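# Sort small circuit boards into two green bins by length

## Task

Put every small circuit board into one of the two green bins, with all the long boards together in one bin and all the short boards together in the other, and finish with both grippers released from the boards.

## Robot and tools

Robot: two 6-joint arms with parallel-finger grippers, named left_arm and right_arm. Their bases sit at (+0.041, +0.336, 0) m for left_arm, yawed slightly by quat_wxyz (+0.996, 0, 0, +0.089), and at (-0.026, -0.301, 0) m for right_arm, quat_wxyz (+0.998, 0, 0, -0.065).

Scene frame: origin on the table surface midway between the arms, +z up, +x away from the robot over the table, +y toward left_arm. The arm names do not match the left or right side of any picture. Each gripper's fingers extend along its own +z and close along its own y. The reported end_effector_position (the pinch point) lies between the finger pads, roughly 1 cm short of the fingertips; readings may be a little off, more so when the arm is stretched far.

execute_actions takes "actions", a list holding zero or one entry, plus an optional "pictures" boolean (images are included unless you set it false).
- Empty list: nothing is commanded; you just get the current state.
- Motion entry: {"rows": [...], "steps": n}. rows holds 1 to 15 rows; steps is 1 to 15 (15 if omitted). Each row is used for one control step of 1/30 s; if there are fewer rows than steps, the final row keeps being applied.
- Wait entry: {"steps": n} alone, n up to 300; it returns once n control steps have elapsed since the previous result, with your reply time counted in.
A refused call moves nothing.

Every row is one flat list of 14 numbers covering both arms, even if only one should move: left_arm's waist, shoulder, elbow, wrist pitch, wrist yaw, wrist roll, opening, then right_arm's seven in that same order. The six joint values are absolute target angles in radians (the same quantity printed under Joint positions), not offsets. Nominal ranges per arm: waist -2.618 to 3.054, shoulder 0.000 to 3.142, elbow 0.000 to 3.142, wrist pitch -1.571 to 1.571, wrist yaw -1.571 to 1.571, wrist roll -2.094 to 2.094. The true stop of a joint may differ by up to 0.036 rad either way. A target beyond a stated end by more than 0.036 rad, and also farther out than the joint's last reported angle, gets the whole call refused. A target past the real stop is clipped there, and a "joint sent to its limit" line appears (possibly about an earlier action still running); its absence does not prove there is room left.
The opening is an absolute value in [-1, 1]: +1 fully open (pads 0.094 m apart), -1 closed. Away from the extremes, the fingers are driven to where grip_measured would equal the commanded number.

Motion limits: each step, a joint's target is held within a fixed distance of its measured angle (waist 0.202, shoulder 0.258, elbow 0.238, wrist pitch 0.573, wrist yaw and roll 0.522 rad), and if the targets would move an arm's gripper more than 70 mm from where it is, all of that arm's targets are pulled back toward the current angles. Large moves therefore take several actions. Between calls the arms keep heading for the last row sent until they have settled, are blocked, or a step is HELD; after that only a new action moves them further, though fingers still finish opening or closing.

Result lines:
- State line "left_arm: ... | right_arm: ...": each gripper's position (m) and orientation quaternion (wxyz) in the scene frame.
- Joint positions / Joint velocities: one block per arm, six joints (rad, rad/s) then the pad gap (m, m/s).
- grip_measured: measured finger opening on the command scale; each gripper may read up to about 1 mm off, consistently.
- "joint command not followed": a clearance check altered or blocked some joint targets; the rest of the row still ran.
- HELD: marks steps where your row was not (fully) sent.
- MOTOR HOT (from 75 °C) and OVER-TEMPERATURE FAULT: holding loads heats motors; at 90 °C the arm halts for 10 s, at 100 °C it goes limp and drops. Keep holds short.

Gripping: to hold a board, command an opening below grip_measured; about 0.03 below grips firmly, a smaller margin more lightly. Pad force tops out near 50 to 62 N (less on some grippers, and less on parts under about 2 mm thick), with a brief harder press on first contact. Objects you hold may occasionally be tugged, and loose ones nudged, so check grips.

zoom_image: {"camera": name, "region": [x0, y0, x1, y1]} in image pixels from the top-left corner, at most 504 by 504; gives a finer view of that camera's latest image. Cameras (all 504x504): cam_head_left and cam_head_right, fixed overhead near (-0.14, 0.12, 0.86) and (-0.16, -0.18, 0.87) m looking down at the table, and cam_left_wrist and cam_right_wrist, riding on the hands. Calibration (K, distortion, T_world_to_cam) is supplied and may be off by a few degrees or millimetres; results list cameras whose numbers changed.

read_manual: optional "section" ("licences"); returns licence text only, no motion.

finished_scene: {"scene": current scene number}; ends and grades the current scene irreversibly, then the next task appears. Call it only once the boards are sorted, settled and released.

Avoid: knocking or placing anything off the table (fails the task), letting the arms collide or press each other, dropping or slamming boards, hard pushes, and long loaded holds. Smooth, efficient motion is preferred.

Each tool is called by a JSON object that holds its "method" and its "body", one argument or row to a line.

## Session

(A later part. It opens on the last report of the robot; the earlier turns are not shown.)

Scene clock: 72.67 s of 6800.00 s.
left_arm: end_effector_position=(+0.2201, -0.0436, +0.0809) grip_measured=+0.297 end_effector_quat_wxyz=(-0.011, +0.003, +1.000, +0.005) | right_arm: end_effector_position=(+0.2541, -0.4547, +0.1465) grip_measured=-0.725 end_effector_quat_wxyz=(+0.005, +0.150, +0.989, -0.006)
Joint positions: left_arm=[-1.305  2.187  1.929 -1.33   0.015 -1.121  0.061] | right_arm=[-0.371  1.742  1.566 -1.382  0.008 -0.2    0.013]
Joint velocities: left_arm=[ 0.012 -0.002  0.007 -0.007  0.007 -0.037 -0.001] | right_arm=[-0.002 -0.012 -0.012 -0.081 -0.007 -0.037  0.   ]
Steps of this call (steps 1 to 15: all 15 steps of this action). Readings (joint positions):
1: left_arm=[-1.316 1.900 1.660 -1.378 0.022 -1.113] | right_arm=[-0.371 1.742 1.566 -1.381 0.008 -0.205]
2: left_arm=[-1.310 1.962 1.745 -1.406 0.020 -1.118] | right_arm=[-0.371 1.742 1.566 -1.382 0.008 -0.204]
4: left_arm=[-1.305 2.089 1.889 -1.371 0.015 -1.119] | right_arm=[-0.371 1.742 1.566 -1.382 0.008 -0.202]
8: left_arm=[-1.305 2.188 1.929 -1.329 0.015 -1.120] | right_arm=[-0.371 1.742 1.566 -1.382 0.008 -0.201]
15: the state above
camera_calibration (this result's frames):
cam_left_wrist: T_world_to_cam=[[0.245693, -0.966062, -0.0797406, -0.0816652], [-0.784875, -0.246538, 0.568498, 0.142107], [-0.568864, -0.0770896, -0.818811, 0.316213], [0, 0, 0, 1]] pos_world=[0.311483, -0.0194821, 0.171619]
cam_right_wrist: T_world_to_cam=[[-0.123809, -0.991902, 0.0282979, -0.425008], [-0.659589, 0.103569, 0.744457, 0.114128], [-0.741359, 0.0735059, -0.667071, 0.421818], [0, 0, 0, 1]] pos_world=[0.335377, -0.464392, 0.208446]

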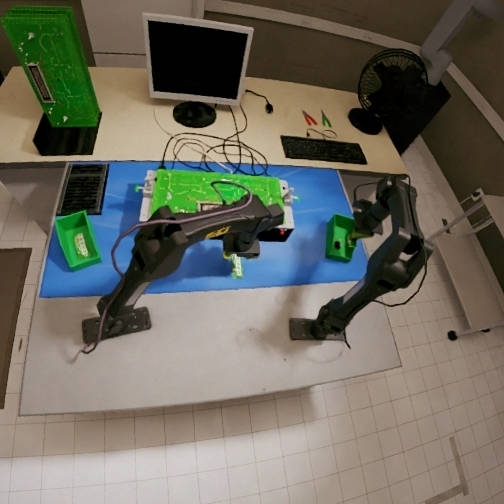

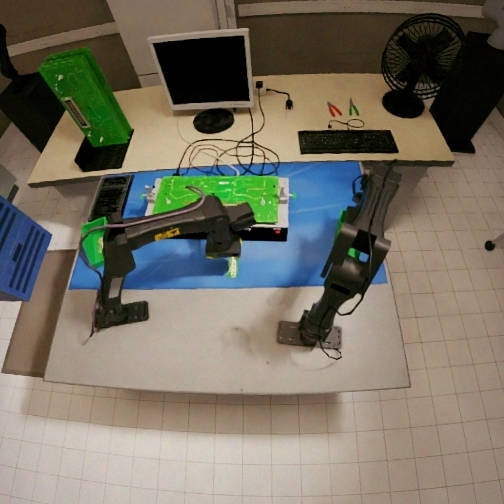

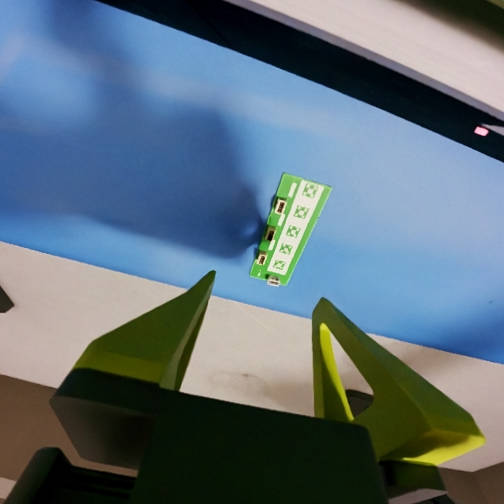

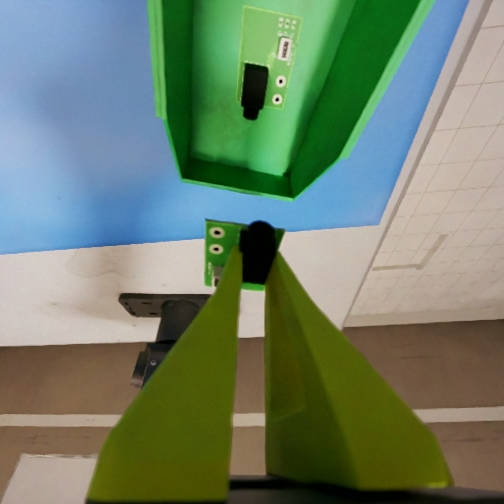

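{"method": "execute_actions", "body": {
  "actions": [
    {"rows":[[-1.33,2.185,1.92,-1.31,0,-1.15,0.3,-0.36,1.77,1.61,-1.41,0,-0.19,-0.77],[-1.352,2.19,1.905,-1.29,0,-1.18,0.3,-0.355,1.81,1.66,-1.42,0,-0.19,-0.77],[-1.352,2.19,1.89,-1.27,0,-1.18,0.3,-0.35,1.85,1.71,-1.43,0,-0.18,-0.77],[-1.352,2.195,1.875,-1.25,0,-1.18,0.3,-0.345,1.89,1.76,-1.44,0,-0.18,-0.77],[-1.352,2.2,1.86,-1.23,0,-1.18,0.3,-0.34,1.93,1.81,-1.45,0,-0.17,-0.77],[-1.352,2.2,1.845,-1.21,0,-1.18,0.3,-0.335,1.97,1.86,-1.46,0,-0.17,-0.77],[-1.352,2.205,1.83,-1.19,0,-1.18,0.3,-0.33,2.01,1.91,-1.47,0,-0.16,-0.77],[-1.352,2.21,1.82,-1.17,0,-1.18,0.3,-0.325,2.05,1.96,-1.48,0,-0.16,-0.77],[-1.352,2.21,1.81,-1.15,0,-1.18,0.3,-0.32,2.09,2.01,-1.48,0,-0.15,-0.77],[-1.352,2.215,1.80,-1.135,0,-1.18,0.3,-0.315,2.13,2.06,-1.48,0,-0.15,-0.77],[-1.352,2.215,1.795,-1.135,0,-1.18,0.3,-0.31,2.16,2.10,-1.49,0,-0.15,-0.77],[-1.352,2.215,1.795,-1.135,0,-1.18,0.3,-0.31,2.19,2.135,-1.49,0,-0.15,-0.77]]}
  ],
  "pictures": false
}}

{"method": "execute_actions", "body": {
  "actions": [
    {"steps":12}
  ]
}}

Scene clock: 76.37 s of 6800.00 s.
left_arm: end_effector_position=(+0.2038, -0.0567, +0.0407) grip_measured=+0.297 end_effector_quat_wxyz=(-0.006, +0.003, +1.000, +0.000) | right_arm: end_effector_position=(+0.3614, -0.4858, +0.1175) grip_measured=-0.725 end_effector_quat_wxyz=(+0.007, +0.140, +0.990, -0.005)
Joint positions: left_arm=[-1.355  2.213  1.809 -1.172  0.012 -1.17   0.061] | right_arm=[-0.315  2.201  2.096 -1.45   0.006 -0.165  0.013]
Joint velocities: left_arm=[-0.002  0.027 -0.032  0.066 -0.066  0.11  -0.001] | right_arm=[ 0.032  0.271  0.042  0.051  0.022  0.081 -0.   ]
Steps of this call (steps 1 to 15: the robot went on to your last target; steps 16 to 90: nothing new was sent; then 0.20 s passed at rest; steps 91 to 105: all 15 steps of this action). Readings (joint positions):
91: left_arm=[-1.307 2.187 1.929 -1.329 0.014 -1.125] | right_arm=[-0.371 1.745 1.570 -1.386 0.008 -0.200]
92: left_arm=[-1.311 2.187 1.929 -1.327 0.013 -1.133] | right_arm=[-0.370 1.757 1.585 -1.398 0.008 -0.200]
94: left_arm=[-1.326 2.187 1.919 -1.308 0.012 -1.147] | right_arm=[-0.365 1.812 1.658 -1.425 0.008 -0.197]
98: left_arm=[-1.353 2.188 1.863 -1.249 0.012 -1.162] | right_arm=[-0.345 1.975 1.857 -1.441 0.008 -0.184]
105: the state above

Scene clock: 76.77 s of 6800.00 s.
left_arm: end_effector_position=(+0.2060, -0.0619, +0.0404) grip_measured=+0.297 end_effector_quat_wxyz=(-0.002, +0.002, +1.000, -0.010) | right_arm: end_effector_position=(+0.3592, -0.4844, +0.1165) grip_measured=-0.725 end_effector_quat_wxyz=(-0.002, +0.142, +0.990, -0.002)
Joint positions: left_arm=[-1.355  2.213  1.808 -1.149  0.012 -1.172  0.061] | right_arm=[-0.314  2.211  2.108 -1.47   0.006 -0.16   0.013]
Joint velocities: left_arm=[ 0.002 -0.012 -0.012 -0.066 -0.022  0.139 -0.001] | right_arm=[ 0.002 -0.007  0.002 -0.022  0.051  0.037  0.   ]
Steps of this call (steps 1 to 12: the robot went on to your last target). Readings (joint positions):
1: left_arm=[-1.355 2.213 1.808 -1.168 0.012 -1.170] | right_arm=[-0.314 2.208 2.097 -1.452 0.006 -0.164]
2: left_arm=[-1.355 2.213 1.808 -1.164 0.012 -1.171] | right_arm=[-0.314 2.210 2.097 -1.455 0.006 -0.163]
4: left_arm=[-1.355 2.213 1.808 -1.157 0.012 -1.171] | right_arm=[-0.314 2.211 2.099 -1.463 0.006 -0.162]
8: left_arm=[-1.355 2.213 1.808 -1.151 0.012 -1.172] | right_arm=[-0.314 2.211 2.108 -1.468 0.006 -0.161]
12: the state above
camera_calibration (this result's frames):
cam_left_wrist: T_world_to_cam=[[0.247898, -0.967707, -0.045719, -0.101014], [-0.794479, -0.230075, 0.562022, 0.152842], [-0.554391, -0.103001, -0.825858, 0.269263], [0, 0, 0, 1]] pos_world=[0.295748, -0.0348521, 0.131854]
cam_right_wrist: T_world_to_cam=[[-0.107218, -0.994017, 0.0208605, -0.446696], [-0.652265, 0.0861594, 0.753079, 0.19683], [-0.75037, 0.0671368, -0.6576, 0.48095], [0, 0, 0, 1]] pos_world=[0.441382, -0.493271, 0.177362]

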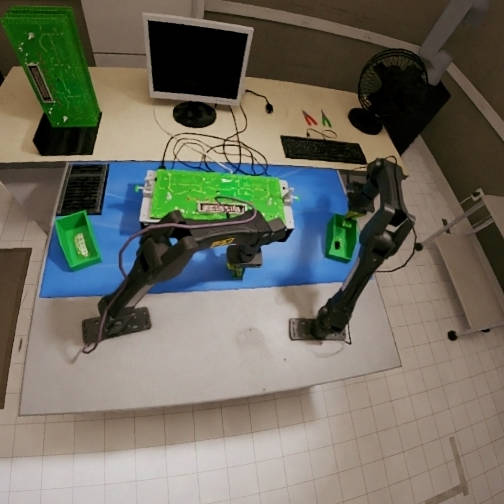

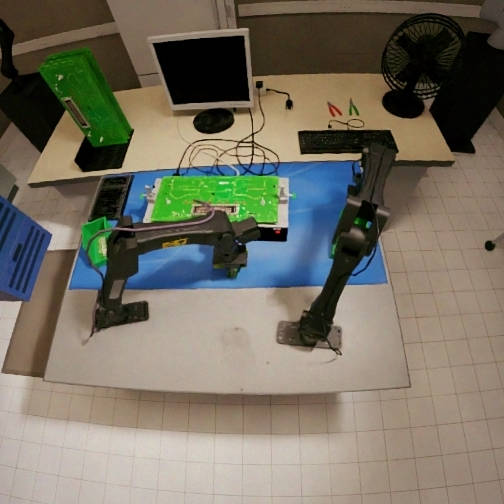

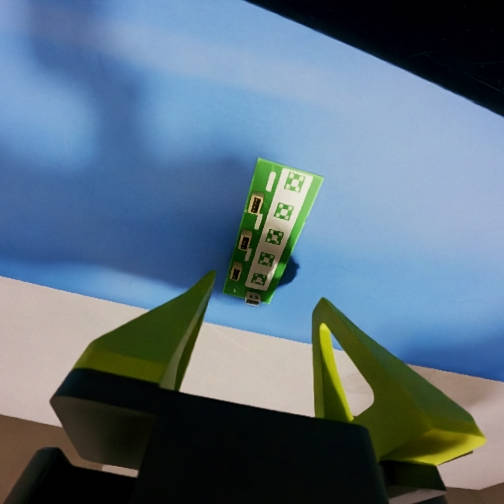

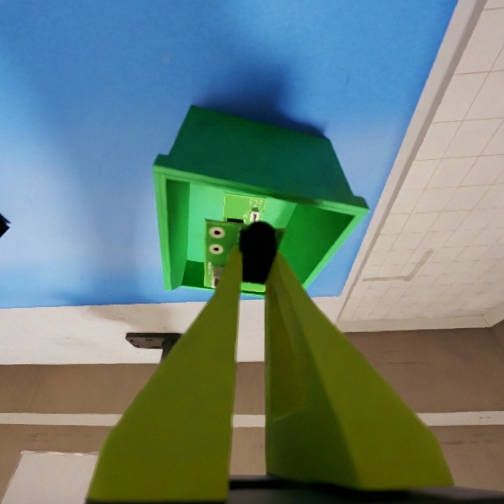

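{"method": "execute_actions", "body": {
  "actions": [
    {"rows":[[-1.328,2.215,1.795,-1.135,0,-1.15,0.3,-0.32,2.17,2.08,-1.46,0,-0.15,-0.77],[-1.328,2.22,1.79,-1.13,0,-1.15,0.3,-0.325,2.15,2.04,-1.44,0,-0.15,-0.77],[-1.328,2.22,1.785,-1.12,0,-1.15,0.3,-0.33,2.13,2.0,-1.42,0,-0.15,-0.77],[-1.328,2.225,1.78,-1.11,0,-1.15,0.3,-0.33,2.11,1.96,-1.40,0,-0.15,-0.77],[-1.328,2.23,1.77,-1.10,0,-1.15,0.3,-0.33,2.09,1.92,-1.38,0,-0.15,-0.77],[-1.328,2.23,1.765,-1.09,0,-1.15,0.3,-0.33,2.07,1.89,-1.36,0,-0.15,-0.77],[-1.328,2.235,1.76,-1.085,0,-1.15,0.3,-0.33,2.06,1.875,-1.35,0,-0.15,-0.77],[-1.328,2.24,1.75,-1.08,0,-1.15,0.3,-0.33,2.06,1.875,-1.35,0,-0.15,-0.77],[-1.328,2.24,1.745,-1.075,0,-1.15,0.3,-0.33,2.06,1.85,-1.32,0,-0.15,-0.77],[-1.328,2.245,1.74,-1.07,0,-1.15,0.3,-0.33,2.06,1.82,-1.29,0,-0.15,-0.77],[-1.328,2.248,1.736,-1.065,0,-1.15,0.3,-0.33,2.065,1.79,-1.26,0,-0.15,-0.77],[-1.328,2.248,1.736,-1.065,0,-1.15,0.3,-0.33,2.07,1.76,-1.23,0,-0.15,-0.77],[-1.328,2.248,1.736,-1.065,0,-1.15,0.3,-0.33,2.07,1.73,-1.20,0,-0.15,-0.77],[-1.328,2.248,1.736,-1.065,0,-1.15,0.3,-0.33,2.075,1.71,-1.17,0,-0.15,-0.77],[-1.328,2.248,1.736,-1.065,0,-1.15,0.3,-0.33,2.075,1.695,-1.16,0,-0.15,-0.77]]}
  ],
  "pictures": false
}}

{"method": "execute_actions", "body": {
  "actions": [
    {"steps":14}
  ]
}}

Scene clock: 81.07 s of 6800.00 s.
left_arm: end_effector_position=(+0.2179, -0.0596, +0.0317) grip_measured=+0.297 end_effector_quat_wxyz=(+0.014, +0.000, +1.000, -0.013) | right_arm: end_effector_position=(+0.3242, -0.4709, +0.0760) grip_measured=-0.725 end_effector_quat_wxyz=(-0.019, +0.146, +0.989, +0.003)
Joint positions: left_arm=[-1.339  2.213  1.773 -1.096 -0.016 -1.16   0.061] | right_arm=[-0.322  2.078  1.738 -1.27   0.005 -0.16   0.013]
Joint velocities: left_arm=[-0.027  0.012 -0.017 -0.051 -0.095  0.022 -0.001] | right_arm=[ 0.007  0.042 -0.774  0.652 -0.037  0.081 -0.   ]
Steps of this call (steps 1 to 30: the robot went on to your last target; steps 31 to 90: nothing new was sent; then 0.80 s passed at rest; steps 91 to 105: all 15 steps of this action). Readings (joint positions):
91: left_arm=[-1.353 2.213 1.808 -1.147 0.012 -1.170] | right_arm=[-0.314 2.209 2.104 -1.470 0.006 -0.160]
92: left_arm=[-1.351 2.213 1.808 -1.147 0.012 -1.168] | right_arm=[-0.314 2.201 2.088 -1.463 0.006 -0.160]
94: left_arm=[-1.342 2.213 1.808 -1.142 0.012 -1.164] | right_arm=[-0.316 2.172 2.027 -1.443 0.005 -0.160]
98: left_arm=[-1.334 2.213 1.790 -1.116 0.008 -1.160] | right_arm=[-0.321 2.105 1.897 -1.413 0.005 -0.160]
105: the state above

Scene clock: 81.53 s of 6800.00 s.
left_arm: end_effector_position=(+0.2183, -0.0595, +0.0314) grip_measured=+0.297 end_effector_quat_wxyz=(+0.016, +0.000, +1.000, -0.012) | right_arm: end_effector_position=(+0.3311, -0.4742, +0.0589) grip_measured=-0.725 end_effector_quat_wxyz=(-0.007, +0.146, +0.989, -0.001)
Joint positions: left_arm=[-1.339  2.213  1.772 -1.095 -0.019 -1.16   0.061] | right_arm=[-0.322  2.091  1.691 -1.183  0.005 -0.16   0.013]
Joint velocities: left_arm=[-0.007  0.012 -0.002 -0.022  0.022  0.051 -0.002] | right_arm=[ 0.007  0.002 -0.012  0.007  0.022 -0.037 -0.001]
Steps of this call (steps 1 to 14: the robot went on to your last target). Readings (joint positions):
1: left_arm=[-1.339 2.213 1.773 -1.096 -0.017 -1.160] | right_arm=[-0.322 2.081 1.717 -1.253 0.005 -0.160]
2: left_arm=[-1.339 2.213 1.772 -1.095 -0.018 -1.160] | right_arm=[-0.322 2.085 1.703 -1.242 0.005 -0.160]
4: left_arm=[-1.339 2.213 1.772 -1.095 -0.019 -1.160] | right_arm=[-0.322 2.091 1.692 -1.224 0.005 -0.160]
8: left_arm=[-1.339 2.213 1.772 -1.095 -0.019 -1.160] | right_arm=[-0.322 2.091 1.691 -1.196 0.005 -0.160]
14: the state above
camera_calibration (this result's frames):
cam_left_wrist: T_world_to_cam=[[0.253405, -0.966782, -0.0334322, -0.103632], [-0.812919, -0.231555, 0.534365, 0.173011], [-0.524356, -0.108233, -0.844593, 0.262657], [0, 0, 0, 1]] pos_world=[0.30463, -0.0317001, 0.125922]
cam_right_wrist: T_world_to_cam=[[-0.115007, -0.993217, 0.0170966, -0.435256], [-0.644675, 0.0877206, 0.759407, 0.218807], [-0.755756, 0.0763157, -0.650391, 0.426996], [0, 0, 0, 1]] pos_world=[0.413706, -0.484084, 0.118992]

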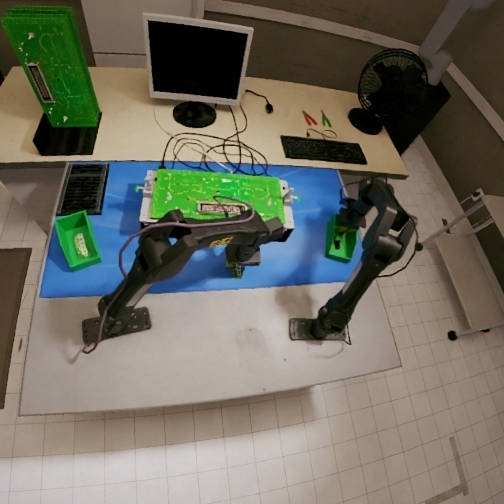

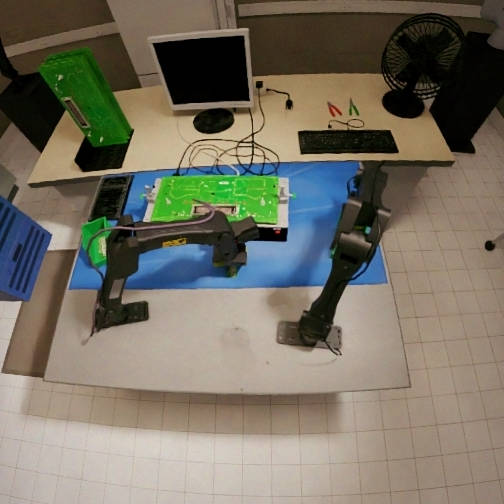

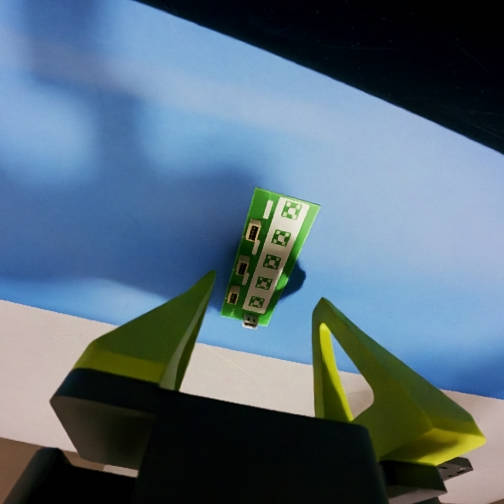

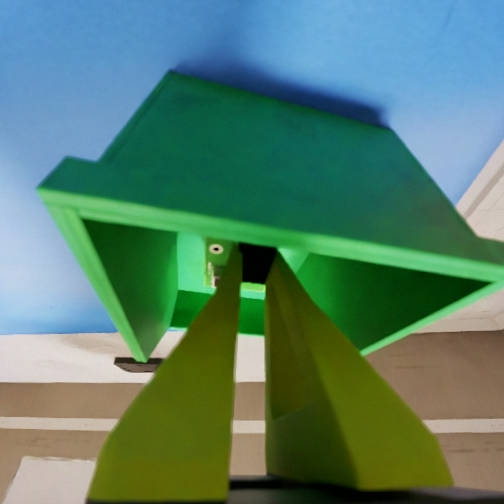

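{"method": "execute_actions", "body": {
  "actions": [
    {"rows":[[-1.335,2.17,1.90,-1.29,0,-1.15,0.3,-0.33,2.075,1.695,-1.16,0,-0.15,-0.4],[-1.335,2.17,1.90,-1.29,0,-1.15,0.3,-0.33,2.075,1.695,-1.16,0,-0.15,-0.4],[-1.335,2.17,1.90,-1.29,0,-1.15,0.3,-0.33,2.075,1.695,-1.16,0,-0.15,-0.4],[-1.335,2.17,1.90,-1.29,0,-1.15,0.3,-0.33,2.075,1.695,-1.16,0,-0.15,-0.4],[-1.335,2.17,1.90,-1.29,0,-0.9,0.3,-0.33,2.075,1.695,-1.16,0,-0.15,-0.4],[-1.335,2.17,1.90,-1.29,0,1.99,0.3,-0.33,2.07,1.73,-1.22,0,-0.15,-0.4],[-1.335,2.17,1.90,-1.29,0,1.99,0.3,-0.33,2.06,1.76,-1.26,0,-0.15,-0.4],[-1.335,2.17,1.90,-1.29,0,1.99,0.3,-0.33,2.05,1.79,-1.30,0,-0.15,-0.4],[-1.335,2.17,1.90,-1.29,0,1.99,0.3,-0.33,2.04,1.82,-1.34,0,-0.15,-0.4],[-1.335,2.17,1.90,-1.29,0,1.99,0.3,-0.33,2.03,1.85,-1.38,0,-0.15,-0.4],[-1.335,2.17,1.90,-1.29,0,1.99,0.3,-0.33,2.02,1.88,-1.42,0,-0.15,-0.4],[-1.335,2.17,1.90,-1.29,0,1.99,0.3,-0.33,2.01,1.90,-1.45,0,-0.15,-0.4]]}
  ],
  "pictures": false
}}

{"method": "execute_actions", "body": {
  "actions": [
    {"steps":30}
  ],
  "pictures": false
}}

{"method": "execute_actions", "body": {
  "actions": [
    {"rows":[[-1.335,2.19,1.86,-1.24,0,1.99,0.3,-0.33,1.9,1.75,-1.4,0,-0.15,-0.4],[-1.335,2.195,1.85,-1.22,0,1.99,0.3,-0.33,1.9,1.75,-1.4,0,-0.15,-0.4],[-1.335,2.2,1.84,-1.20,0,1.99,0.3,-0.33,1.9,1.75,-1.4,0,-0.15,-0.4],[-1.335,2.205,1.83,-1.18,0,1.99,0.3,-0.33,1.9,1.75,-1.4,0,-0.15,-0.4],[-1.335,2.21,1.82,-1.165,0,1.99,0.3,-0.33,1.9,1.75,-1.4,0,-0.15,-0.4],[-1.335,2.215,1.81,-1.15,0,1.99,0.3,-0.33,1.9,1.75,-1.4,0,-0.15,-0.4],[-1.335,2.22,1.80,-1.14,0,1.99,0.3,-0.33,1.9,1.75,-1.4,0,-0.15,-0.4],[-1.335,2.225,1.79,-1.135,0,1.99,0.3,-0.33,1.9,1.75,-1.4,0,-0.15,-0.4]]}
  ],
  "pictures": false
}}

{"method": "execute_actions", "body": {
  "actions": [
    {"steps":8}
  ]
}}

Scene clock: 84.93 s of 6800.00 s.
left_arm: end_effector_position=(+0.2111, -0.0525, +0.0757) grip_measured=+0.298 end_effector_quat_wxyz=(+0.005, +0.483, +0.876, -0.005) | right_arm: end_effector_position=(+0.3349, -0.4761, +0.1266) grip_measured=-0.402 end_effector_quat_wxyz=(+0.022, +0.146, +0.989, -0.010)
Joint positions: left_arm=[-1.339  2.171  1.882 -1.267  0.001 -0.154  0.061] | right_arm=[-0.322  2.035  1.874 -1.363  0.005 -0.16   0.028]
Joint velocities: left_arm=[-0.012  0.002 -0.007 -0.154 -0.066  2.864 -0.001] | right_arm=[ 0.007 -0.398  0.286 -0.418  0.007 -0.066 -0.001]
Steps of this call (steps 1 to 30: the robot went on to your last target; steps 31 to 87: nothing new was sent; steps 88 to 102: all 15 steps of this action). Readings (joint positions):
88: left_arm=[-1.340 2.212 1.789 -1.120 -0.017 -1.159] | right_arm=[-0.322 2.091 1.691 -1.179 0.005 -0.160]
89: left_arm=[-1.340 2.213 1.813 -1.155 -0.011 -1.159] | right_arm=[-0.322 2.091 1.691 -1.179 0.005 -0.160]
91: left_arm=[-1.339 2.202 1.853 -1.196 -0.005 -1.158] | right_arm=[-0.322 2.091 1.691 -1.179 0.005 -0.160]
95: left_arm=[-1.339 2.173 1.881 -1.236 -0.000 -0.840] | right_arm=[-0.322 2.091 1.714 -1.211 0.005 -0.160]
102: the state above

Scene clock: 85.93 s of 6800.00 s.
left_arm: end_effector_position=(+0.2112, -0.0501, +0.0757) grip_measured=+0.298 end_effector_quat_wxyz=(+0.002, +1.000, +0.012, +0.003) | right_arm: end_effector_position=(+0.3217, -0.4697, +0.1370) grip_measured=-0.402 end_effector_quat_wxyz=(+0.004, +0.146, +0.989, -0.004)
Joint positions: left_arm=[-1.339  2.171  1.882 -1.276 -0.005  1.957  0.061] | right_arm=[-0.322  2.015  1.887 -1.432  0.005 -0.16   0.028]
Joint velocities: left_arm=[-0.002 -0.007 -0.012  0.022 -0.022  0.168 -0.001] | right_arm=[ 0.007 -0.022  0.007 -0.022  0.037  0.037 -0.   ]
Steps of this call (steps 1 to 30: the robot went on to your last target). Readings (joint positions):
1: left_arm=[-1.339 2.171 1.882 -1.270 0.001 -0.055] | right_arm=[-0.322 2.024 1.882 -1.375 0.005 -0.160]
2: left_arm=[-1.339 2.171 1.882 -1.271 0.001 0.043] | right_arm=[-0.322 2.016 1.886 -1.386 0.005 -0.160]
4: left_arm=[-1.339 2.171 1.882 -1.273 0.001 0.239] | right_arm=[-0.322 2.012 1.887 -1.403 0.005 -0.160]
8: left_arm=[-1.339 2.171 1.882 -1.275 0.001 0.631] | right_arm=[-0.322 2.015 1.887 -1.422 0.005 -0.160]
30: the state above

Scene clock: 86.43 s of 6800.00 s.
left_arm: end_effector_position=(+0.2131, -0.0538, +0.0329) grip_measured=+0.298 end_effector_quat_wxyz=(-0.006, +1.000, -0.000, +0.001) | right_arm: end_effector_position=(+0.2975, -0.4579, +0.1359) grip_measured=-0.402 end_effector_quat_wxyz=(-0.006, +0.146, +0.989, -0.001)
Joint positions: left_arm=[-1.339  2.227  1.802 -1.155 -0.006  1.981  0.061] | right_arm=[-0.322  1.924  1.755 -1.414  0.005 -0.16   0.028]
Joint velocities: left_arm=[-0.012 -0.002 -0.012 -0.007 -0.037 -0.11  -0.001] | right_arm=[ 0.007 -0.007 -0.007 -0.007  0.037  0.051 -0.001]
Steps of this call (steps 1 to 15: all 15 steps of this action). Readings (joint positions):
1: left_arm=[-1.339 2.171 1.882 -1.274 -0.005 1.962] | right_arm=[-0.322 2.000 1.862 -1.413 0.005 -0.160]
2: left_arm=[-1.339 2.172 1.880 -1.267 -0.005 1.966] | right_arm=[-0.322 1.975 1.817 -1.399 0.005 -0.160]
4: left_arm=[-1.339 2.173 1.869 -1.243 -0.005 1.972] | right_arm=[-0.322 1.941 1.765 -1.411 0.005 -0.160]
8: left_arm=[-1.339 2.193 1.832 -1.187 -0.005 1.978] | right_arm=[-0.322 1.924 1.755 -1.414 0.005 -0.160]
15: the state above

Scene clock: 86.70 s of 6800.00 s.
left_arm: end_effector_position=(+0.2141, -0.0562, +0.0329) grip_measured=+0.298 end_effector_quat_wxyz=(-0.001, +1.000, -0.001, +0.003) | right_arm: end_effector_position=(+0.2975, -0.4579, +0.1359) grip_measured=-0.402 end_effector_quat_wxyz=(-0.006, +0.146, +0.989, -0.001)
Joint positions: left_arm=[-1.339  2.227  1.802 -1.144 -0.006  1.982  0.061] | right_arm=[-0.322  1.924  1.755 -1.414  0.005 -0.16   0.028]
Joint velocities: left_arm=[-0.002 -0.007  0.002  0.007  0.081  0.007  0.001] | right_arm=[-0.007 -0.012  0.007 -0.11   0.037 -0.081  0.001]
Steps of this call (steps 1 to 8: the robot went on to your last target). Readings (joint positions):
1: left_arm=[-1.339 2.227 1.802 -1.152 -0.006 1.981] | right_arm=[-0.322 1.924 1.755 -1.414 0.005 -0.160]
2: left_arm=[-1.339 2.227 1.802 -1.150 -0.006 1.981] | right_arm=[-0.322 1.924 1.755 -1.414 0.005 -0.160]
4: left_arm=[-1.339 2.227 1.802 -1.147 -0.006 1.981] | right_arm=[-0.322 1.924 1.755 -1.414 0.005 -0.160]
8: the state above
camera_calibration (this result's frames):
cam_left_wrist: T_world_to_cam=[[-0.250921, 0.96582, -0.0650342, 0.118289], [0.792604, 0.243559, 0.55898, -0.148268], [0.555714, 0.0887135, -0.826627, 0.0412627], [0, 0, 0, 1]] pos_world=[0.124268, -0.0817944, 0.12468]
cam_right_wrist: T_world_to_cam=[[-0.115019, -0.993212, 0.0173489, -0.424258], [-0.645196, 0.0879738, 0.758935, 0.137648], [-0.75531, 0.0760987, -0.650935, 0.450266], [0, 0, 0, 1]] pos_world=[0.380103, -0.467752, 0.195988]

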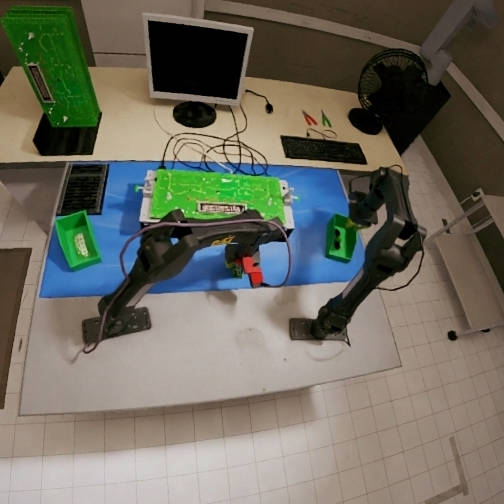

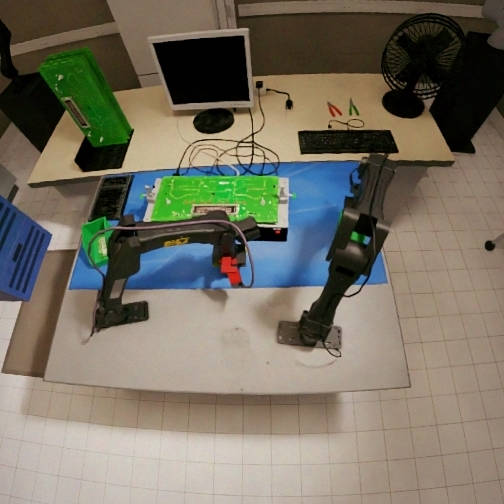

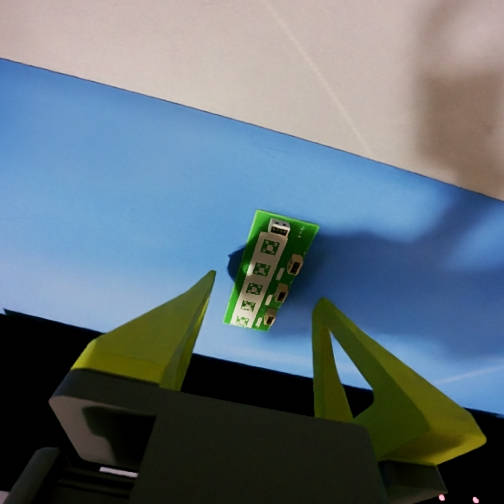

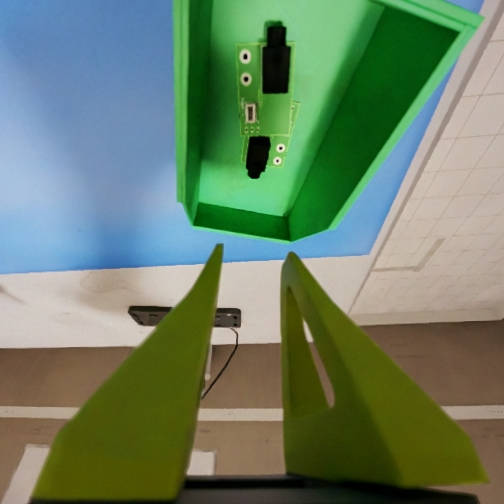

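{"method": "execute_actions", "body": {
  "actions": [
    {"rows":[[-1.308,2.23,1.79,-1.13,0,2.01,0.3,-0.33,1.9,1.75,-1.4,0,-0.15,-0.4],[-1.308,2.23,1.79,-1.13,0,2.01,0.3,-0.33,1.9,1.75,-1.4,0,-0.15,-0.4],[-1.308,2.235,1.785,-1.12,0,2.01,0.3,-0.33,1.9,1.75,-1.4,0,-0.15,-0.4],[-1.308,2.24,1.78,-1.11,0,2.01,0.3,-0.33,1.9,1.75,-1.4,0,-0.15,-0.4],[-1.308,2.245,1.775,-1.10,0,2.01,0.3,-0.33,1.9,1.75,-1.4,0,-0.15,-0.4],[-1.308,2.25,1.77,-1.09,0,2.01,0.3,-0.33,1.9,1.75,-1.4,0,-0.15,-0.4],[-1.308,2.255,1.765,-1.08,0,2.01,0.3,-0.33,1.9,1.75,-1.4,0,-0.15,-0.4],[-1.308,2.26,1.762,-1.075,0,2.01,0.3,-0.33,1.9,1.75,-1.4,0,-0.15,-0.4]]}
  ],
  "pictures": false
}}

{"method": "execute_actions", "body": {
  "actions": [
    {"steps":8}
  ]
}}

Scene clock: 88.80 s of 6800.00 s.
left_arm: end_effector_position=(+0.2281, -0.0546, +0.0165) grip_measured=+0.298 end_effector_quat_wxyz=(+0.002, +1.000, +0.005, +0.005) | right_arm: end_effector_position=(+0.2975, -0.4579, +0.1359) grip_measured=-0.402 end_effector_quat_wxyz=(-0.006, +0.146, +0.989, -0.001)
Joint positions: left_arm=[-1.309  2.253  1.778 -1.089 -0.007  2.001  0.061] | right_arm=[-0.322  1.924  1.755 -1.414  0.005 -0.16   0.028]
Joint velocities: left_arm=[-0.007  0.012 -0.012 -0.007  0.037  0.022  0.   ] | right_arm=[-0.002 -0.007 -0.007  0.022  0.037 -0.022 -0.001]
Steps of this call (steps 1 to 30: the robot went on to your last target; steps 31 to 48: nothing new was sent; steps 49 to 63: all 15 steps of this action). Readings (joint positions):
49: left_arm=[-1.337 2.227 1.802 -1.142 -0.006 1.985] | right_arm=[-0.322 1.924 1.755 -1.414 0.005 -0.160]
50: left_arm=[-1.334 2.227 1.802 -1.141 -0.006 1.988] | right_arm=[-0.322 1.924 1.755 -1.414 0.005 -0.160]
52: left_arm=[-1.324 2.227 1.802 -1.137 -0.006 1.993] | right_arm=[-0.322 1.924 1.755 -1.414 0.005 -0.160]
56: left_arm=[-1.310 2.229 1.794 -1.110 -0.007 1.999] | right_arm=[-0.322 1.924 1.755 -1.414 0.005 -0.160]
63: the state above

Scene clock: 89.07 s of 6800.00 s.
left_arm: end_effector_position=(+0.2286, -0.0556, +0.0163) grip_measured=+0.298 end_effector_quat_wxyz=(+0.004, +1.000, +0.005, +0.006) | right_arm: end_effector_position=(+0.2975, -0.4579, +0.1359) grip_measured=-0.402 end_effector_quat_wxyz=(-0.006, +0.146, +0.989, -0.001)
Joint positions: left_arm=[-1.309  2.253  1.778 -1.084 -0.007  2.002  0.061] | right_arm=[-0.322  1.924  1.755 -1.414  0.005 -0.16   0.028]
Joint velocities: left_arm=[ 0.007  0.022 -0.007  0.007 -0.037  0.022 -0.   ] | right_arm=[ 0.002  0.002  0.002 -0.037  0.037  0.037 -0.001]
Steps of this call (steps 1 to 8: the robot went on to your last target). Readings (joint positions):
1: left_arm=[-1.309 2.253 1.778 -1.088 -0.007 2.002] | right_arm=[-0.322 1.924 1.755 -1.414 0.005 -0.160]
2: left_arm=[-1.309 2.253 1.778 -1.088 -0.007 2.002] | right_arm=[-0.322 1.924 1.755 -1.414 0.005 -0.160]
4: left_arm=[-1.309 2.253 1.778 -1.085 -0.007 2.002] | right_arm=[-0.322 1.924 1.755 -1.414 0.005 -0.160]
8: the state above
camera_calibration (this result's frames):
cam_left_wrist: T_world_to_cam=[[-0.260452, 0.962559, -0.0751359, 0.122429], [0.786741, 0.256699, 0.561377, -0.148631], [0.559645, 0.0870989, -0.824143, 0.0184648], [0, 0, 0, 1]] pos_world=[0.138487, -0.0813, 0.107854]
cam_right_wrist: T_world_to_cam=[[-0.115019, -0.993212, 0.0173489, -0.424258], [-0.645196, 0.0879738, 0.758935, 0.137648], [-0.75531, 0.0760987, -0.650935, 0.450266], [0, 0, 0, 1]] pos_world=[0.380103, -0.467752, 0.195988]

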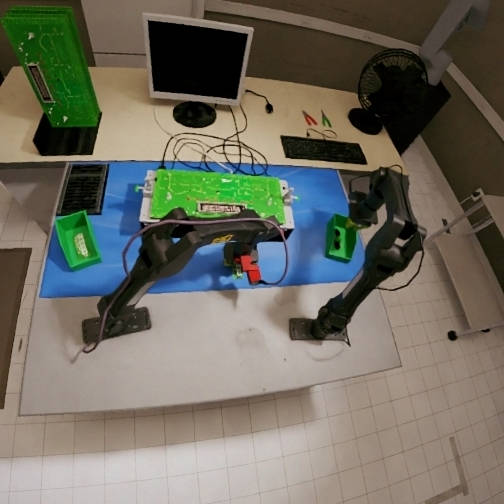

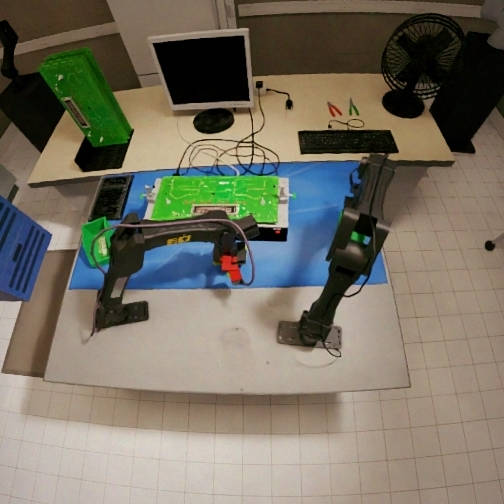

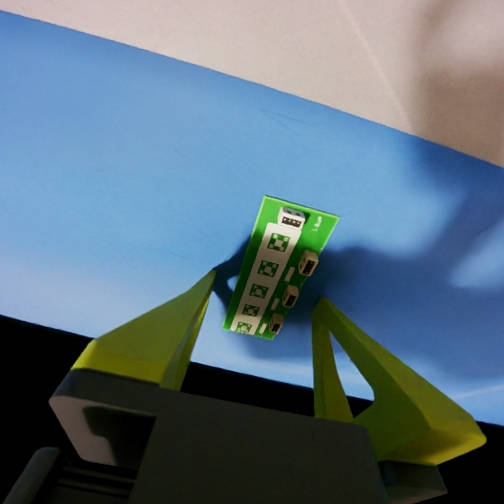

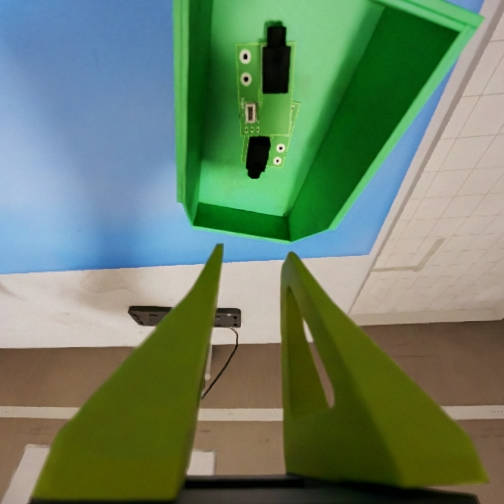

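Press slightly lower, then close.

{"method": "execute_actions", "body": {
  "actions": [
    {"rows":[[-1.308,2.272,1.757,-1.085,0,2.01,0.3,-0.33,1.9,1.75,-1.4,0,-0.15,-0.4],[-1.308,2.272,1.757,-1.085,0,2.01,0.3,-0.33,1.9,1.75,-1.4,0,-0.15,-0.4],[-1.308,2.272,1.757,-1.085,0,2.01,0.3,-0.33,1.9,1.75,-1.4,0,-0.15,-0.4],[-1.308,2.272,1.757,-1.085,0,2.01,0.3,-0.33,1.9,1.75,-1.4,0,-0.15,-0.4],[-1.308,2.272,1.757,-1.085,0,2.01,0.3,-0.33,1.9,1.75,-1.4,0,-0.15,-0.4],[-1.308,2.272,1.757,-1.085,0,2.01,0.3,-0.33,1.9,1.75,-1.4,0,-0.15,-0.4],[-1.308,2.272,1.757,-1.085,0,2.01,-0.39,-0.33,1.9,1.75,-1.4,0,-0.15,-0.4]]}
  ]
}}

Scene clock: 90.60 s of 6800.00 s.
left_arm: end_effector_position=(+0.2288, -0.0551, +0.0163) grip_measured=-0.387 end_effector_quat_wxyz=(+0.003, +1.000, +0.004, +0.006) | right_arm: end_effector_position=(+0.2975, -0.4579, +0.1359) grip_measured=-0.402 end_effector_quat_wxyz=(-0.006, +0.146, +0.989, -0.001)
Joint positions: left_arm=[-1.309  2.253  1.778 -1.085 -0.009  2.003  0.029] | right_arm=[-0.322  1.924  1.755 -1.414  0.005 -0.16   0.028]
Joint velocities: left_arm=[ 0.002  0.012 -0.002  0.007 -0.051 -0.037 -0.   ] | right_arm=[ 0.002 -0.012  0.002 -0.051 -0.051 -0.051 -0.001]
Steps of this call (steps 1 to 15: the robot went on to your last target; steps 16 to 31: nothing new was sent; steps 32 to 46: all 15 steps of this action). Readings (joint positions):
32: left_arm=[-1.309 2.253 1.778 -1.083 -0.007 2.002] | right_arm=[-0.322 1.924 1.755 -1.414 0.005 -0.160]
33: left_arm=[-1.309 2.253 1.778 -1.083 -0.007 2.002] | right_arm=[-0.322 1.924 1.755 -1.414 0.005 -0.160]
35: left_arm=[-1.309 2.253 1.778 -1.083 -0.007 2.002] | right_arm=[-0.322 1.924 1.755 -1.414 0.005 -0.160]
39: left_arm=[-1.309 2.253 1.778 -1.083 -0.007 2.002] | right_arm=[-0.322 1.924 1.755 -1.414 0.005 -0.160]
46: the state above
camera_calibration (this result's frames):
cam_left_wrist: T_world_to_cam=[[-0.259657, 0.962915, -0.0732958, 0.121805], [0.786324, 0.254877, 0.562789, -0.148898], [0.5606, 0.0884981, -0.823345, 0.0181856], [0, 0, 0, 1]] pos_world=[0.138515, -0.0809464, 0.107699]
cam_right_wrist: T_world_to_cam=[[-0.115019, -0.993212, 0.0173489, -0.424258], [-0.645196, 0.0879738, 0.758935, 0.137648], [-0.75531, 0.0760987, -0.650935, 0.450266], [0, 0, 0, 1]] pos_world=[0.380103, -0.467752, 0.195988]

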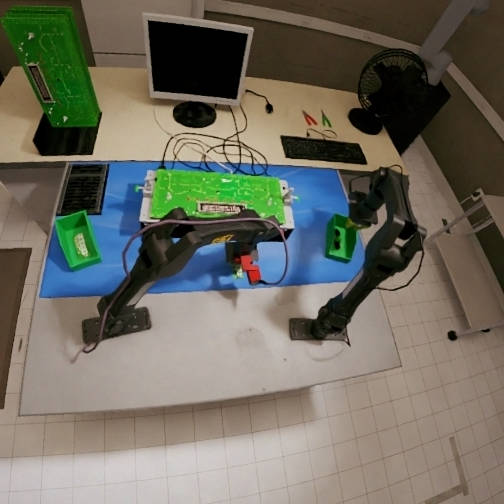

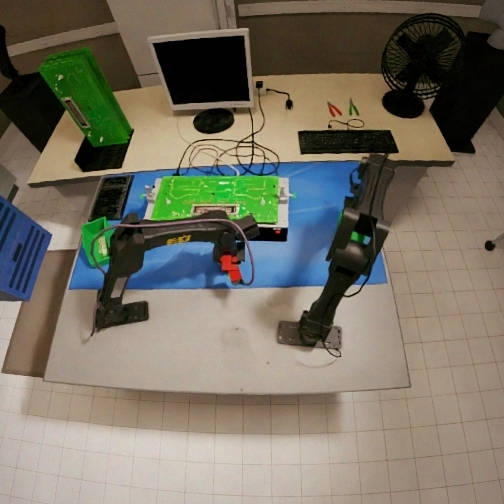

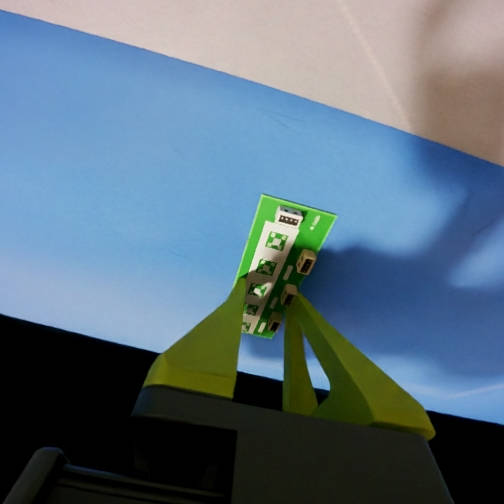

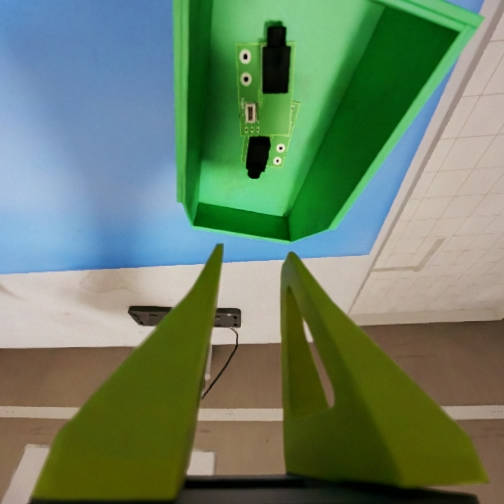

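{"method": "execute_actions", "body": {
  "actions": [
    {"rows":[[-1.308,2.25,1.79,-1.085,0,2.01,0.3,-0.33,1.9,1.75,-1.4,0,-0.15,-0.4],[-1.308,2.25,1.80,-1.085,0,2.01,0.3,-0.33,1.9,1.75,-1.4,0,-0.15,-0.4],[-1.308,2.25,1.82,-1.10,0,2.01,0.3,-0.33,1.9,1.75,-1.4,0,-0.15,-0.4],[-1.308,2.255,1.84,-1.12,0,2.01,0.3,-0.33,1.9,1.75,-1.4,0,-0.15,-0.4],[-1.308,2.26,1.86,-1.14,0,2.01,0.3,-0.33,1.9,1.75,-1.4,0,-0.15,-0.4],[-1.308,2.27,1.88,-1.16,0,2.01,0.3,-0.33,1.9,1.75,-1.4,0,-0.15,-0.4],[-1.308,2.28,1.90,-1.18,0,2.01,0.3,-0.33,1.9,1.75,-1.4,0,-0.15,-0.4],[-1.308,2.29,1.92,-1.20,0,2.01,0.3,-0.33,1.9,1.75,-1.4,0,-0.15,-0.4],[-1.308,2.30,1.925,-1.21,0,2.01,0.3,-0.33,1.9,1.75,-1.4,0,-0.15,-0.4],[-1.308,2.31,1.925,-1.21,0,2.01,0.3,-0.33,1.9,1.75,-1.4,0,-0.15,-0.4],[-1.308,2.32,1.925,-1.21,0,2.01,0.3,-0.33,1.9,1.75,-1.4,0,-0.15,-0.4],[-1.308,2.33,1.925,-1.21,0,2.01,0.3,-0.33,1.9,1.75,-1.4,0,-0.15,-0.4],[-1.308,2.34,1.925,-1.21,0,2.01,0.3,-0.33,1.9,1.75,-1.4,0,-0.15,-0.4]]}
  ],
  "pictures": false
}}

{"method": "execute_actions", "body": {
  "actions": [
    {"steps":10}
  ]
}}

Scene clock: 93.27 s of 6800.00 s.
left_arm: end_effector_position=(+0.2351, -0.0673, +0.0250) grip_measured=+0.297 end_effector_quat_wxyz=(-0.000, +1.000, +0.004, +0.007) | right_arm: end_effector_position=(+0.2975, -0.4579, +0.1359) grip_measured=-0.402 end_effector_quat_wxyz=(-0.006, +0.146, +0.989, -0.001)
Joint positions: left_arm=[-1.309  2.309  1.908 -1.164 -0.012  2.003  0.061] | right_arm=[-0.322  1.924  1.755 -1.414  0.005 -0.16   0.028]
Joint velocities: left_arm=[-0.017  0.305 -0.012 -0.168  0.022 -0.051 -0.   ] | right_arm=[ 0.002  0.007  0.012 -0.11   0.007 -0.051  0.   ]
Steps of this call (steps 1 to 15: the robot went on to your last target; steps 16 to 65: nothing new was sent; steps 66 to 80: all 15 steps of this action). Readings (joint positions):
66: left_arm=[-1.309 2.253 1.778 -1.086 -0.010 2.003] | right_arm=[-0.322 1.924 1.755 -1.414 0.005 -0.160]
67: left_arm=[-1.309 2.253 1.778 -1.088 -0.011 2.003] | right_arm=[-0.322 1.924 1.755 -1.414 0.005 -0.160]
69: left_arm=[-1.309 2.253 1.788 -1.097 -0.012 2.003] | right_arm=[-0.322 1.924 1.755 -1.414 0.005 -0.160]
73: left_arm=[-1.309 2.265 1.857 -1.129 -0.012 2.003] | right_arm=[-0.322 1.924 1.755 -1.414 0.005 -0.160]
80: the state above

Scene clock: 93.60 s of 6800.00 s.
left_arm: end_effector_position=(+0.2328, -0.0626, +0.0170) grip_measured=+0.297 end_effector_quat_wxyz=(-0.015, +1.000, +0.004, -0.001) | right_arm: end_effector_position=(+0.2975, -0.4579, +0.1359) grip_measured=-0.402 end_effector_quat_wxyz=(-0.006, +0.146, +0.989, -0.001)
Joint positions: left_arm=[-1.309  2.33   1.911 -1.181 -0.012  2.003  0.061] | right_arm=[-0.322  1.924  1.755 -1.414  0.005 -0.16   0.028]
Joint velocities: left_arm=[-0.012  0.007  0.007 -0.095 -0.081 -0.037  0.001] | right_arm=[-0.007  0.007  0.002 -0.007 -0.037 -0.037  0.   ]
Steps of this call (steps 1 to 10: the robot went on to your last target). Readings (joint positions):
1: left_arm=[-1.309 2.319 1.908 -1.169 -0.012 2.003] | right_arm=[-0.322 1.924 1.755 -1.414 0.005 -0.160]
2: left_arm=[-1.309 2.328 1.908 -1.172 -0.012 2.003] | right_arm=[-0.322 1.924 1.755 -1.414 0.005 -0.160]
4: left_arm=[-1.309 2.329 1.911 -1.177 -0.012 2.003] | right_arm=[-0.322 1.924 1.755 -1.414 0.005 -0.160]
8: left_arm=[-1.309 2.330 1.911 -1.180 -0.012 2.003] | right_arm=[-0.322 1.924 1.755 -1.414 0.005 -0.160]
10: the state above
camera_calibration (this result's frames):
cam_left_wrist: T_world_to_cam=[[-0.260399, 0.964882, -0.0345819, 0.129706], [0.794293, 0.234449, 0.560475, -0.15365], [0.548899, 0.118479, -0.827449, 0.0218113], [0, 0, 0, 1]] pos_world=[0.143846, -0.0917119, 0.10865]
cam_right_wrist: T_world_to_cam=[[-0.115019, -0.993212, 0.0173489, -0.424258], [-0.645196, 0.0879738, 0.758935, 0.137648], [-0.75531, 0.0760987, -0.650935, 0.450266], [0, 0, 0, 1]] pos_world=[0.380103, -0.467752, 0.195988]

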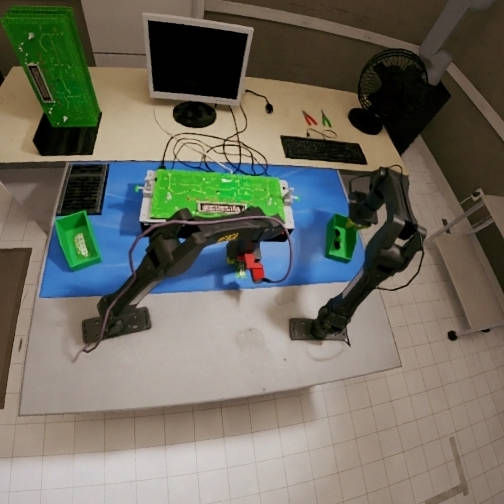

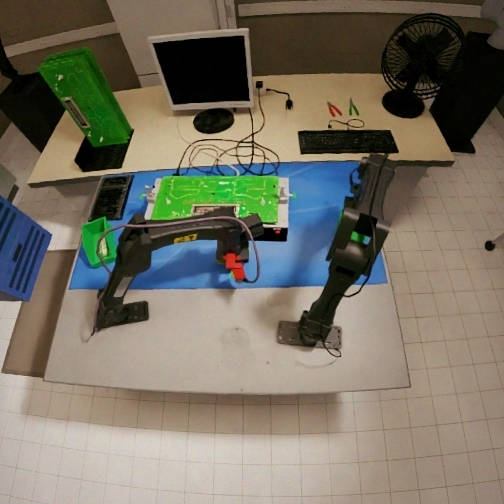

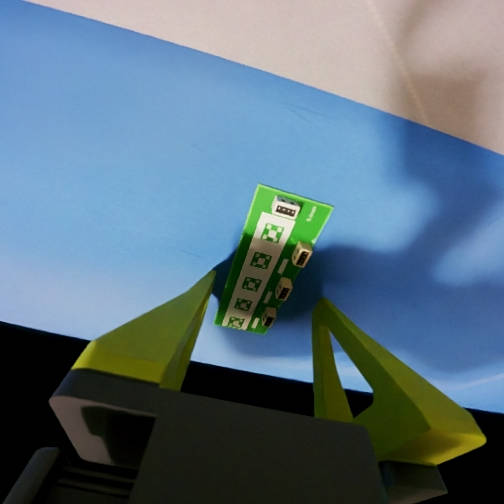

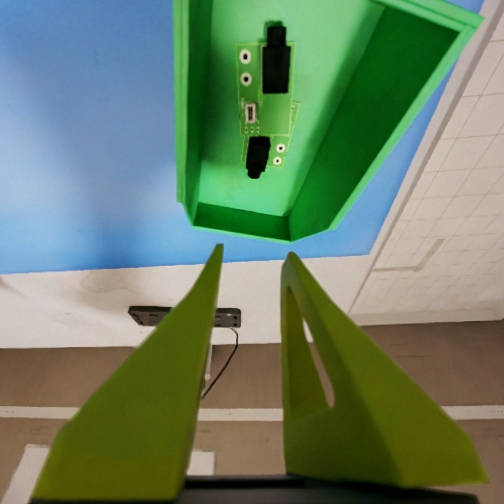

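{"method": "execute_actions", "body": {
  "actions": [
    {"rows":[[-1.308,2.35,1.905,-1.20,0,2.01,-0.39,-0.33,1.9,1.75,-1.4,0,-0.15,-0.4]],"steps":12}
  ],
  "pictures": false
}}

Scene clock: 94.57 s of 6800.00 s.
left_arm: end_effector_position=(+0.2321, -0.0610, +0.0172) grip_measured=-0.387 end_effector_quat_wxyz=(-0.019, +1.000, +0.004, -0.002) | right_arm: end_effector_position=(+0.2975, -0.4579, +0.1359) grip_measured=-0.402 end_effector_quat_wxyz=(-0.006, +0.146, +0.989, -0.001)
Joint positions: left_arm=[-1.309  2.33   1.911 -1.188 -0.012  2.004  0.029] | right_arm=[-0.322  1.924  1.755 -1.414  0.005 -0.16   0.028]
Joint velocities: left_arm=[-0.012 -0.017 -0.012  0.066 -0.051 -0.066 -0.001] | right_arm=[ 0.002  0.007 -0.007  0.022 -0.022 -0.037  0.   ]
Steps of this call (steps 1 to 17: the robot went on to your last target; steps 18 to 29: all 12 steps of this action). Readings (joint positions):
18: left_arm=[-1.309 2.330 1.911 -1.181 -0.012 2.003] | right_arm=[-0.322 1.924 1.755 -1.414 0.005 -0.160]
19: left_arm=[-1.309 2.330 1.911 -1.181 -0.012 2.003] | right_arm=[-0.322 1.924 1.755 -1.414 0.005 -0.160]
21: left_arm=[-1.309 2.332 1.911 -1.181 -0.012 2.004] | right_arm=[-0.322 1.924 1.755 -1.414 0.005 -0.160]
25: left_arm=[-1.309 2.330 1.911 -1.188 -0.012 2.004] | right_arm=[-0.322 1.924 1.755 -1.414 0.005 -0.160]
29: the state above

{"method": "execute_actions", "body": {
  "actions": []
}}

{"method": "zoom_image", "body": {
  "camera": "cam_left_wrist",
  "region": [180, 170, 380, 370]
}}

Scene clock: 95.20 s of 6800.00 s.
left_arm: end_effector_position=(+0.2321, -0.0610, +0.0172) grip_measured=-0.387 end_effector_quat_wxyz=(-0.019, +1.000, +0.004, -0.002) | right_arm: end_effector_position=(+0.2975, -0.4579, +0.1359) grip_measured=-0.402 end_effector_quat_wxyz=(-0.006, +0.146, +0.989, -0.001)
Joint positions: left_arm=[-1.309  2.33   1.911 -1.188 -0.012  2.004  0.029] | right_arm=[-0.322  1.924  1.755 -1.414  0.005 -0.16   0.028]
Joint velocities: left_arm=[-0.007 -0.002  0.012 -0.037 -0.007  0.007 -0.   ] | right_arm=[-0.007  0.022 -0.002  0.037 -0.066  0.051 -0.001]
Steps of this call (steps 1 to 15: the robot went on to your last target; steps 16 to 19: nothing new was sent). Readings (joint positions):
1: left_arm=[-1.309 2.330 1.911 -1.188 -0.012 2.004] | right_arm=[-0.322 1.924 1.755 -1.414 0.005 -0.160]
2: left_arm=[-1.309 2.330 1.911 -1.188 -0.012 2.004] | right_arm=[-0.322 1.924 1.755 -1.414 0.005 -0.160]
4: left_arm=[-1.309 2.330 1.911 -1.188 -0.012 2.004] | right_arm=[-0.322 1.924 1.755 -1.414 0.005 -0.160]
8: left_arm=[-1.309 2.330 1.911 -1.188 -0.012 2.004] | right_arm=[-0.322 1.924 1.755 -1.414 0.005 -0.160]
19: the state above
All arms were judged still, so your last target was given up. Only a new action makes them travel on or press farther. Fingers that are still opening or closing keep moving.
camera_calibration (this result's frames):
cam_left_wrist: T_world_to_cam=[[-0.259365, 0.965381, -0.027752, 0.127641], [0.796031, 0.229961, 0.559869, -0.154273], [0.546868, 0.123119, -0.828116, 0.0229461], [0, 0, 0, 1]] pos_world=[0.143363, -0.0905702, 0.108917]
cam_right_wrist: T_world_to_cam=[[-0.115019, -0.993212, 0.0173489, -0.424258], [-0.645196, 0.0879738, 0.758935, 0.137648], [-0.75531, 0.0760987, -0.650935, 0.450266], [0, 0, 0, 1]] pos_world=[0.380103, -0.467752, 0.195988]

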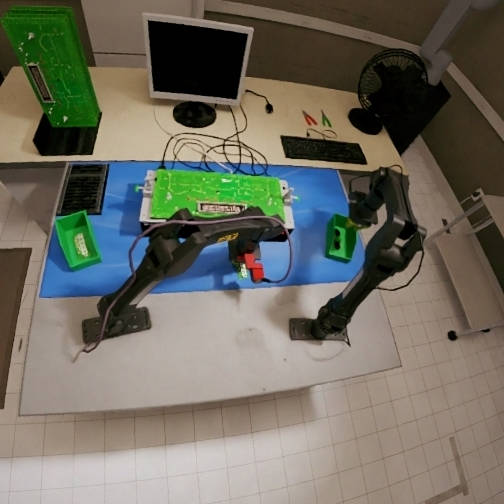

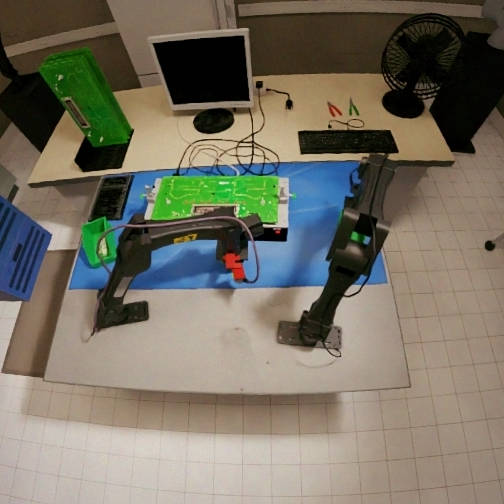

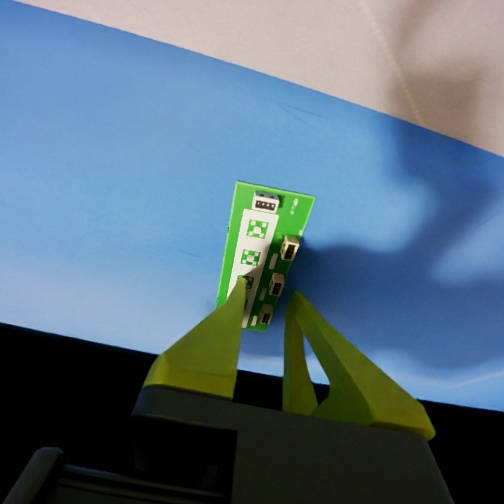

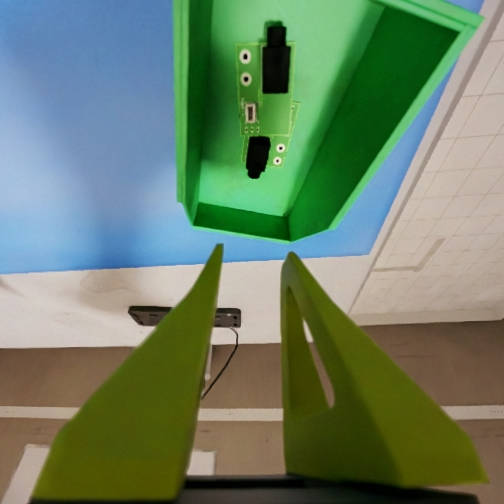

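Region (180, 170, 380, 370) of cam_left_wrist's 504x504 image, scaled by 2.520, with more detail than that image has.

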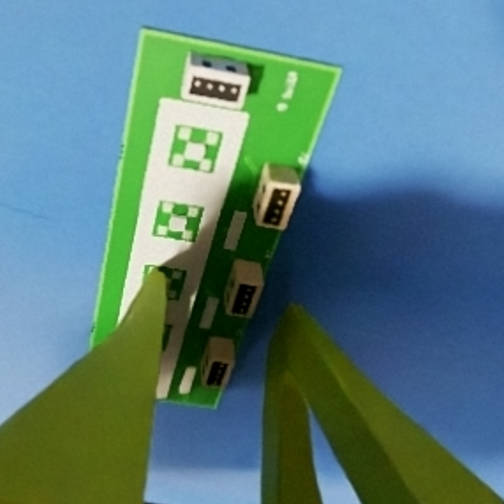

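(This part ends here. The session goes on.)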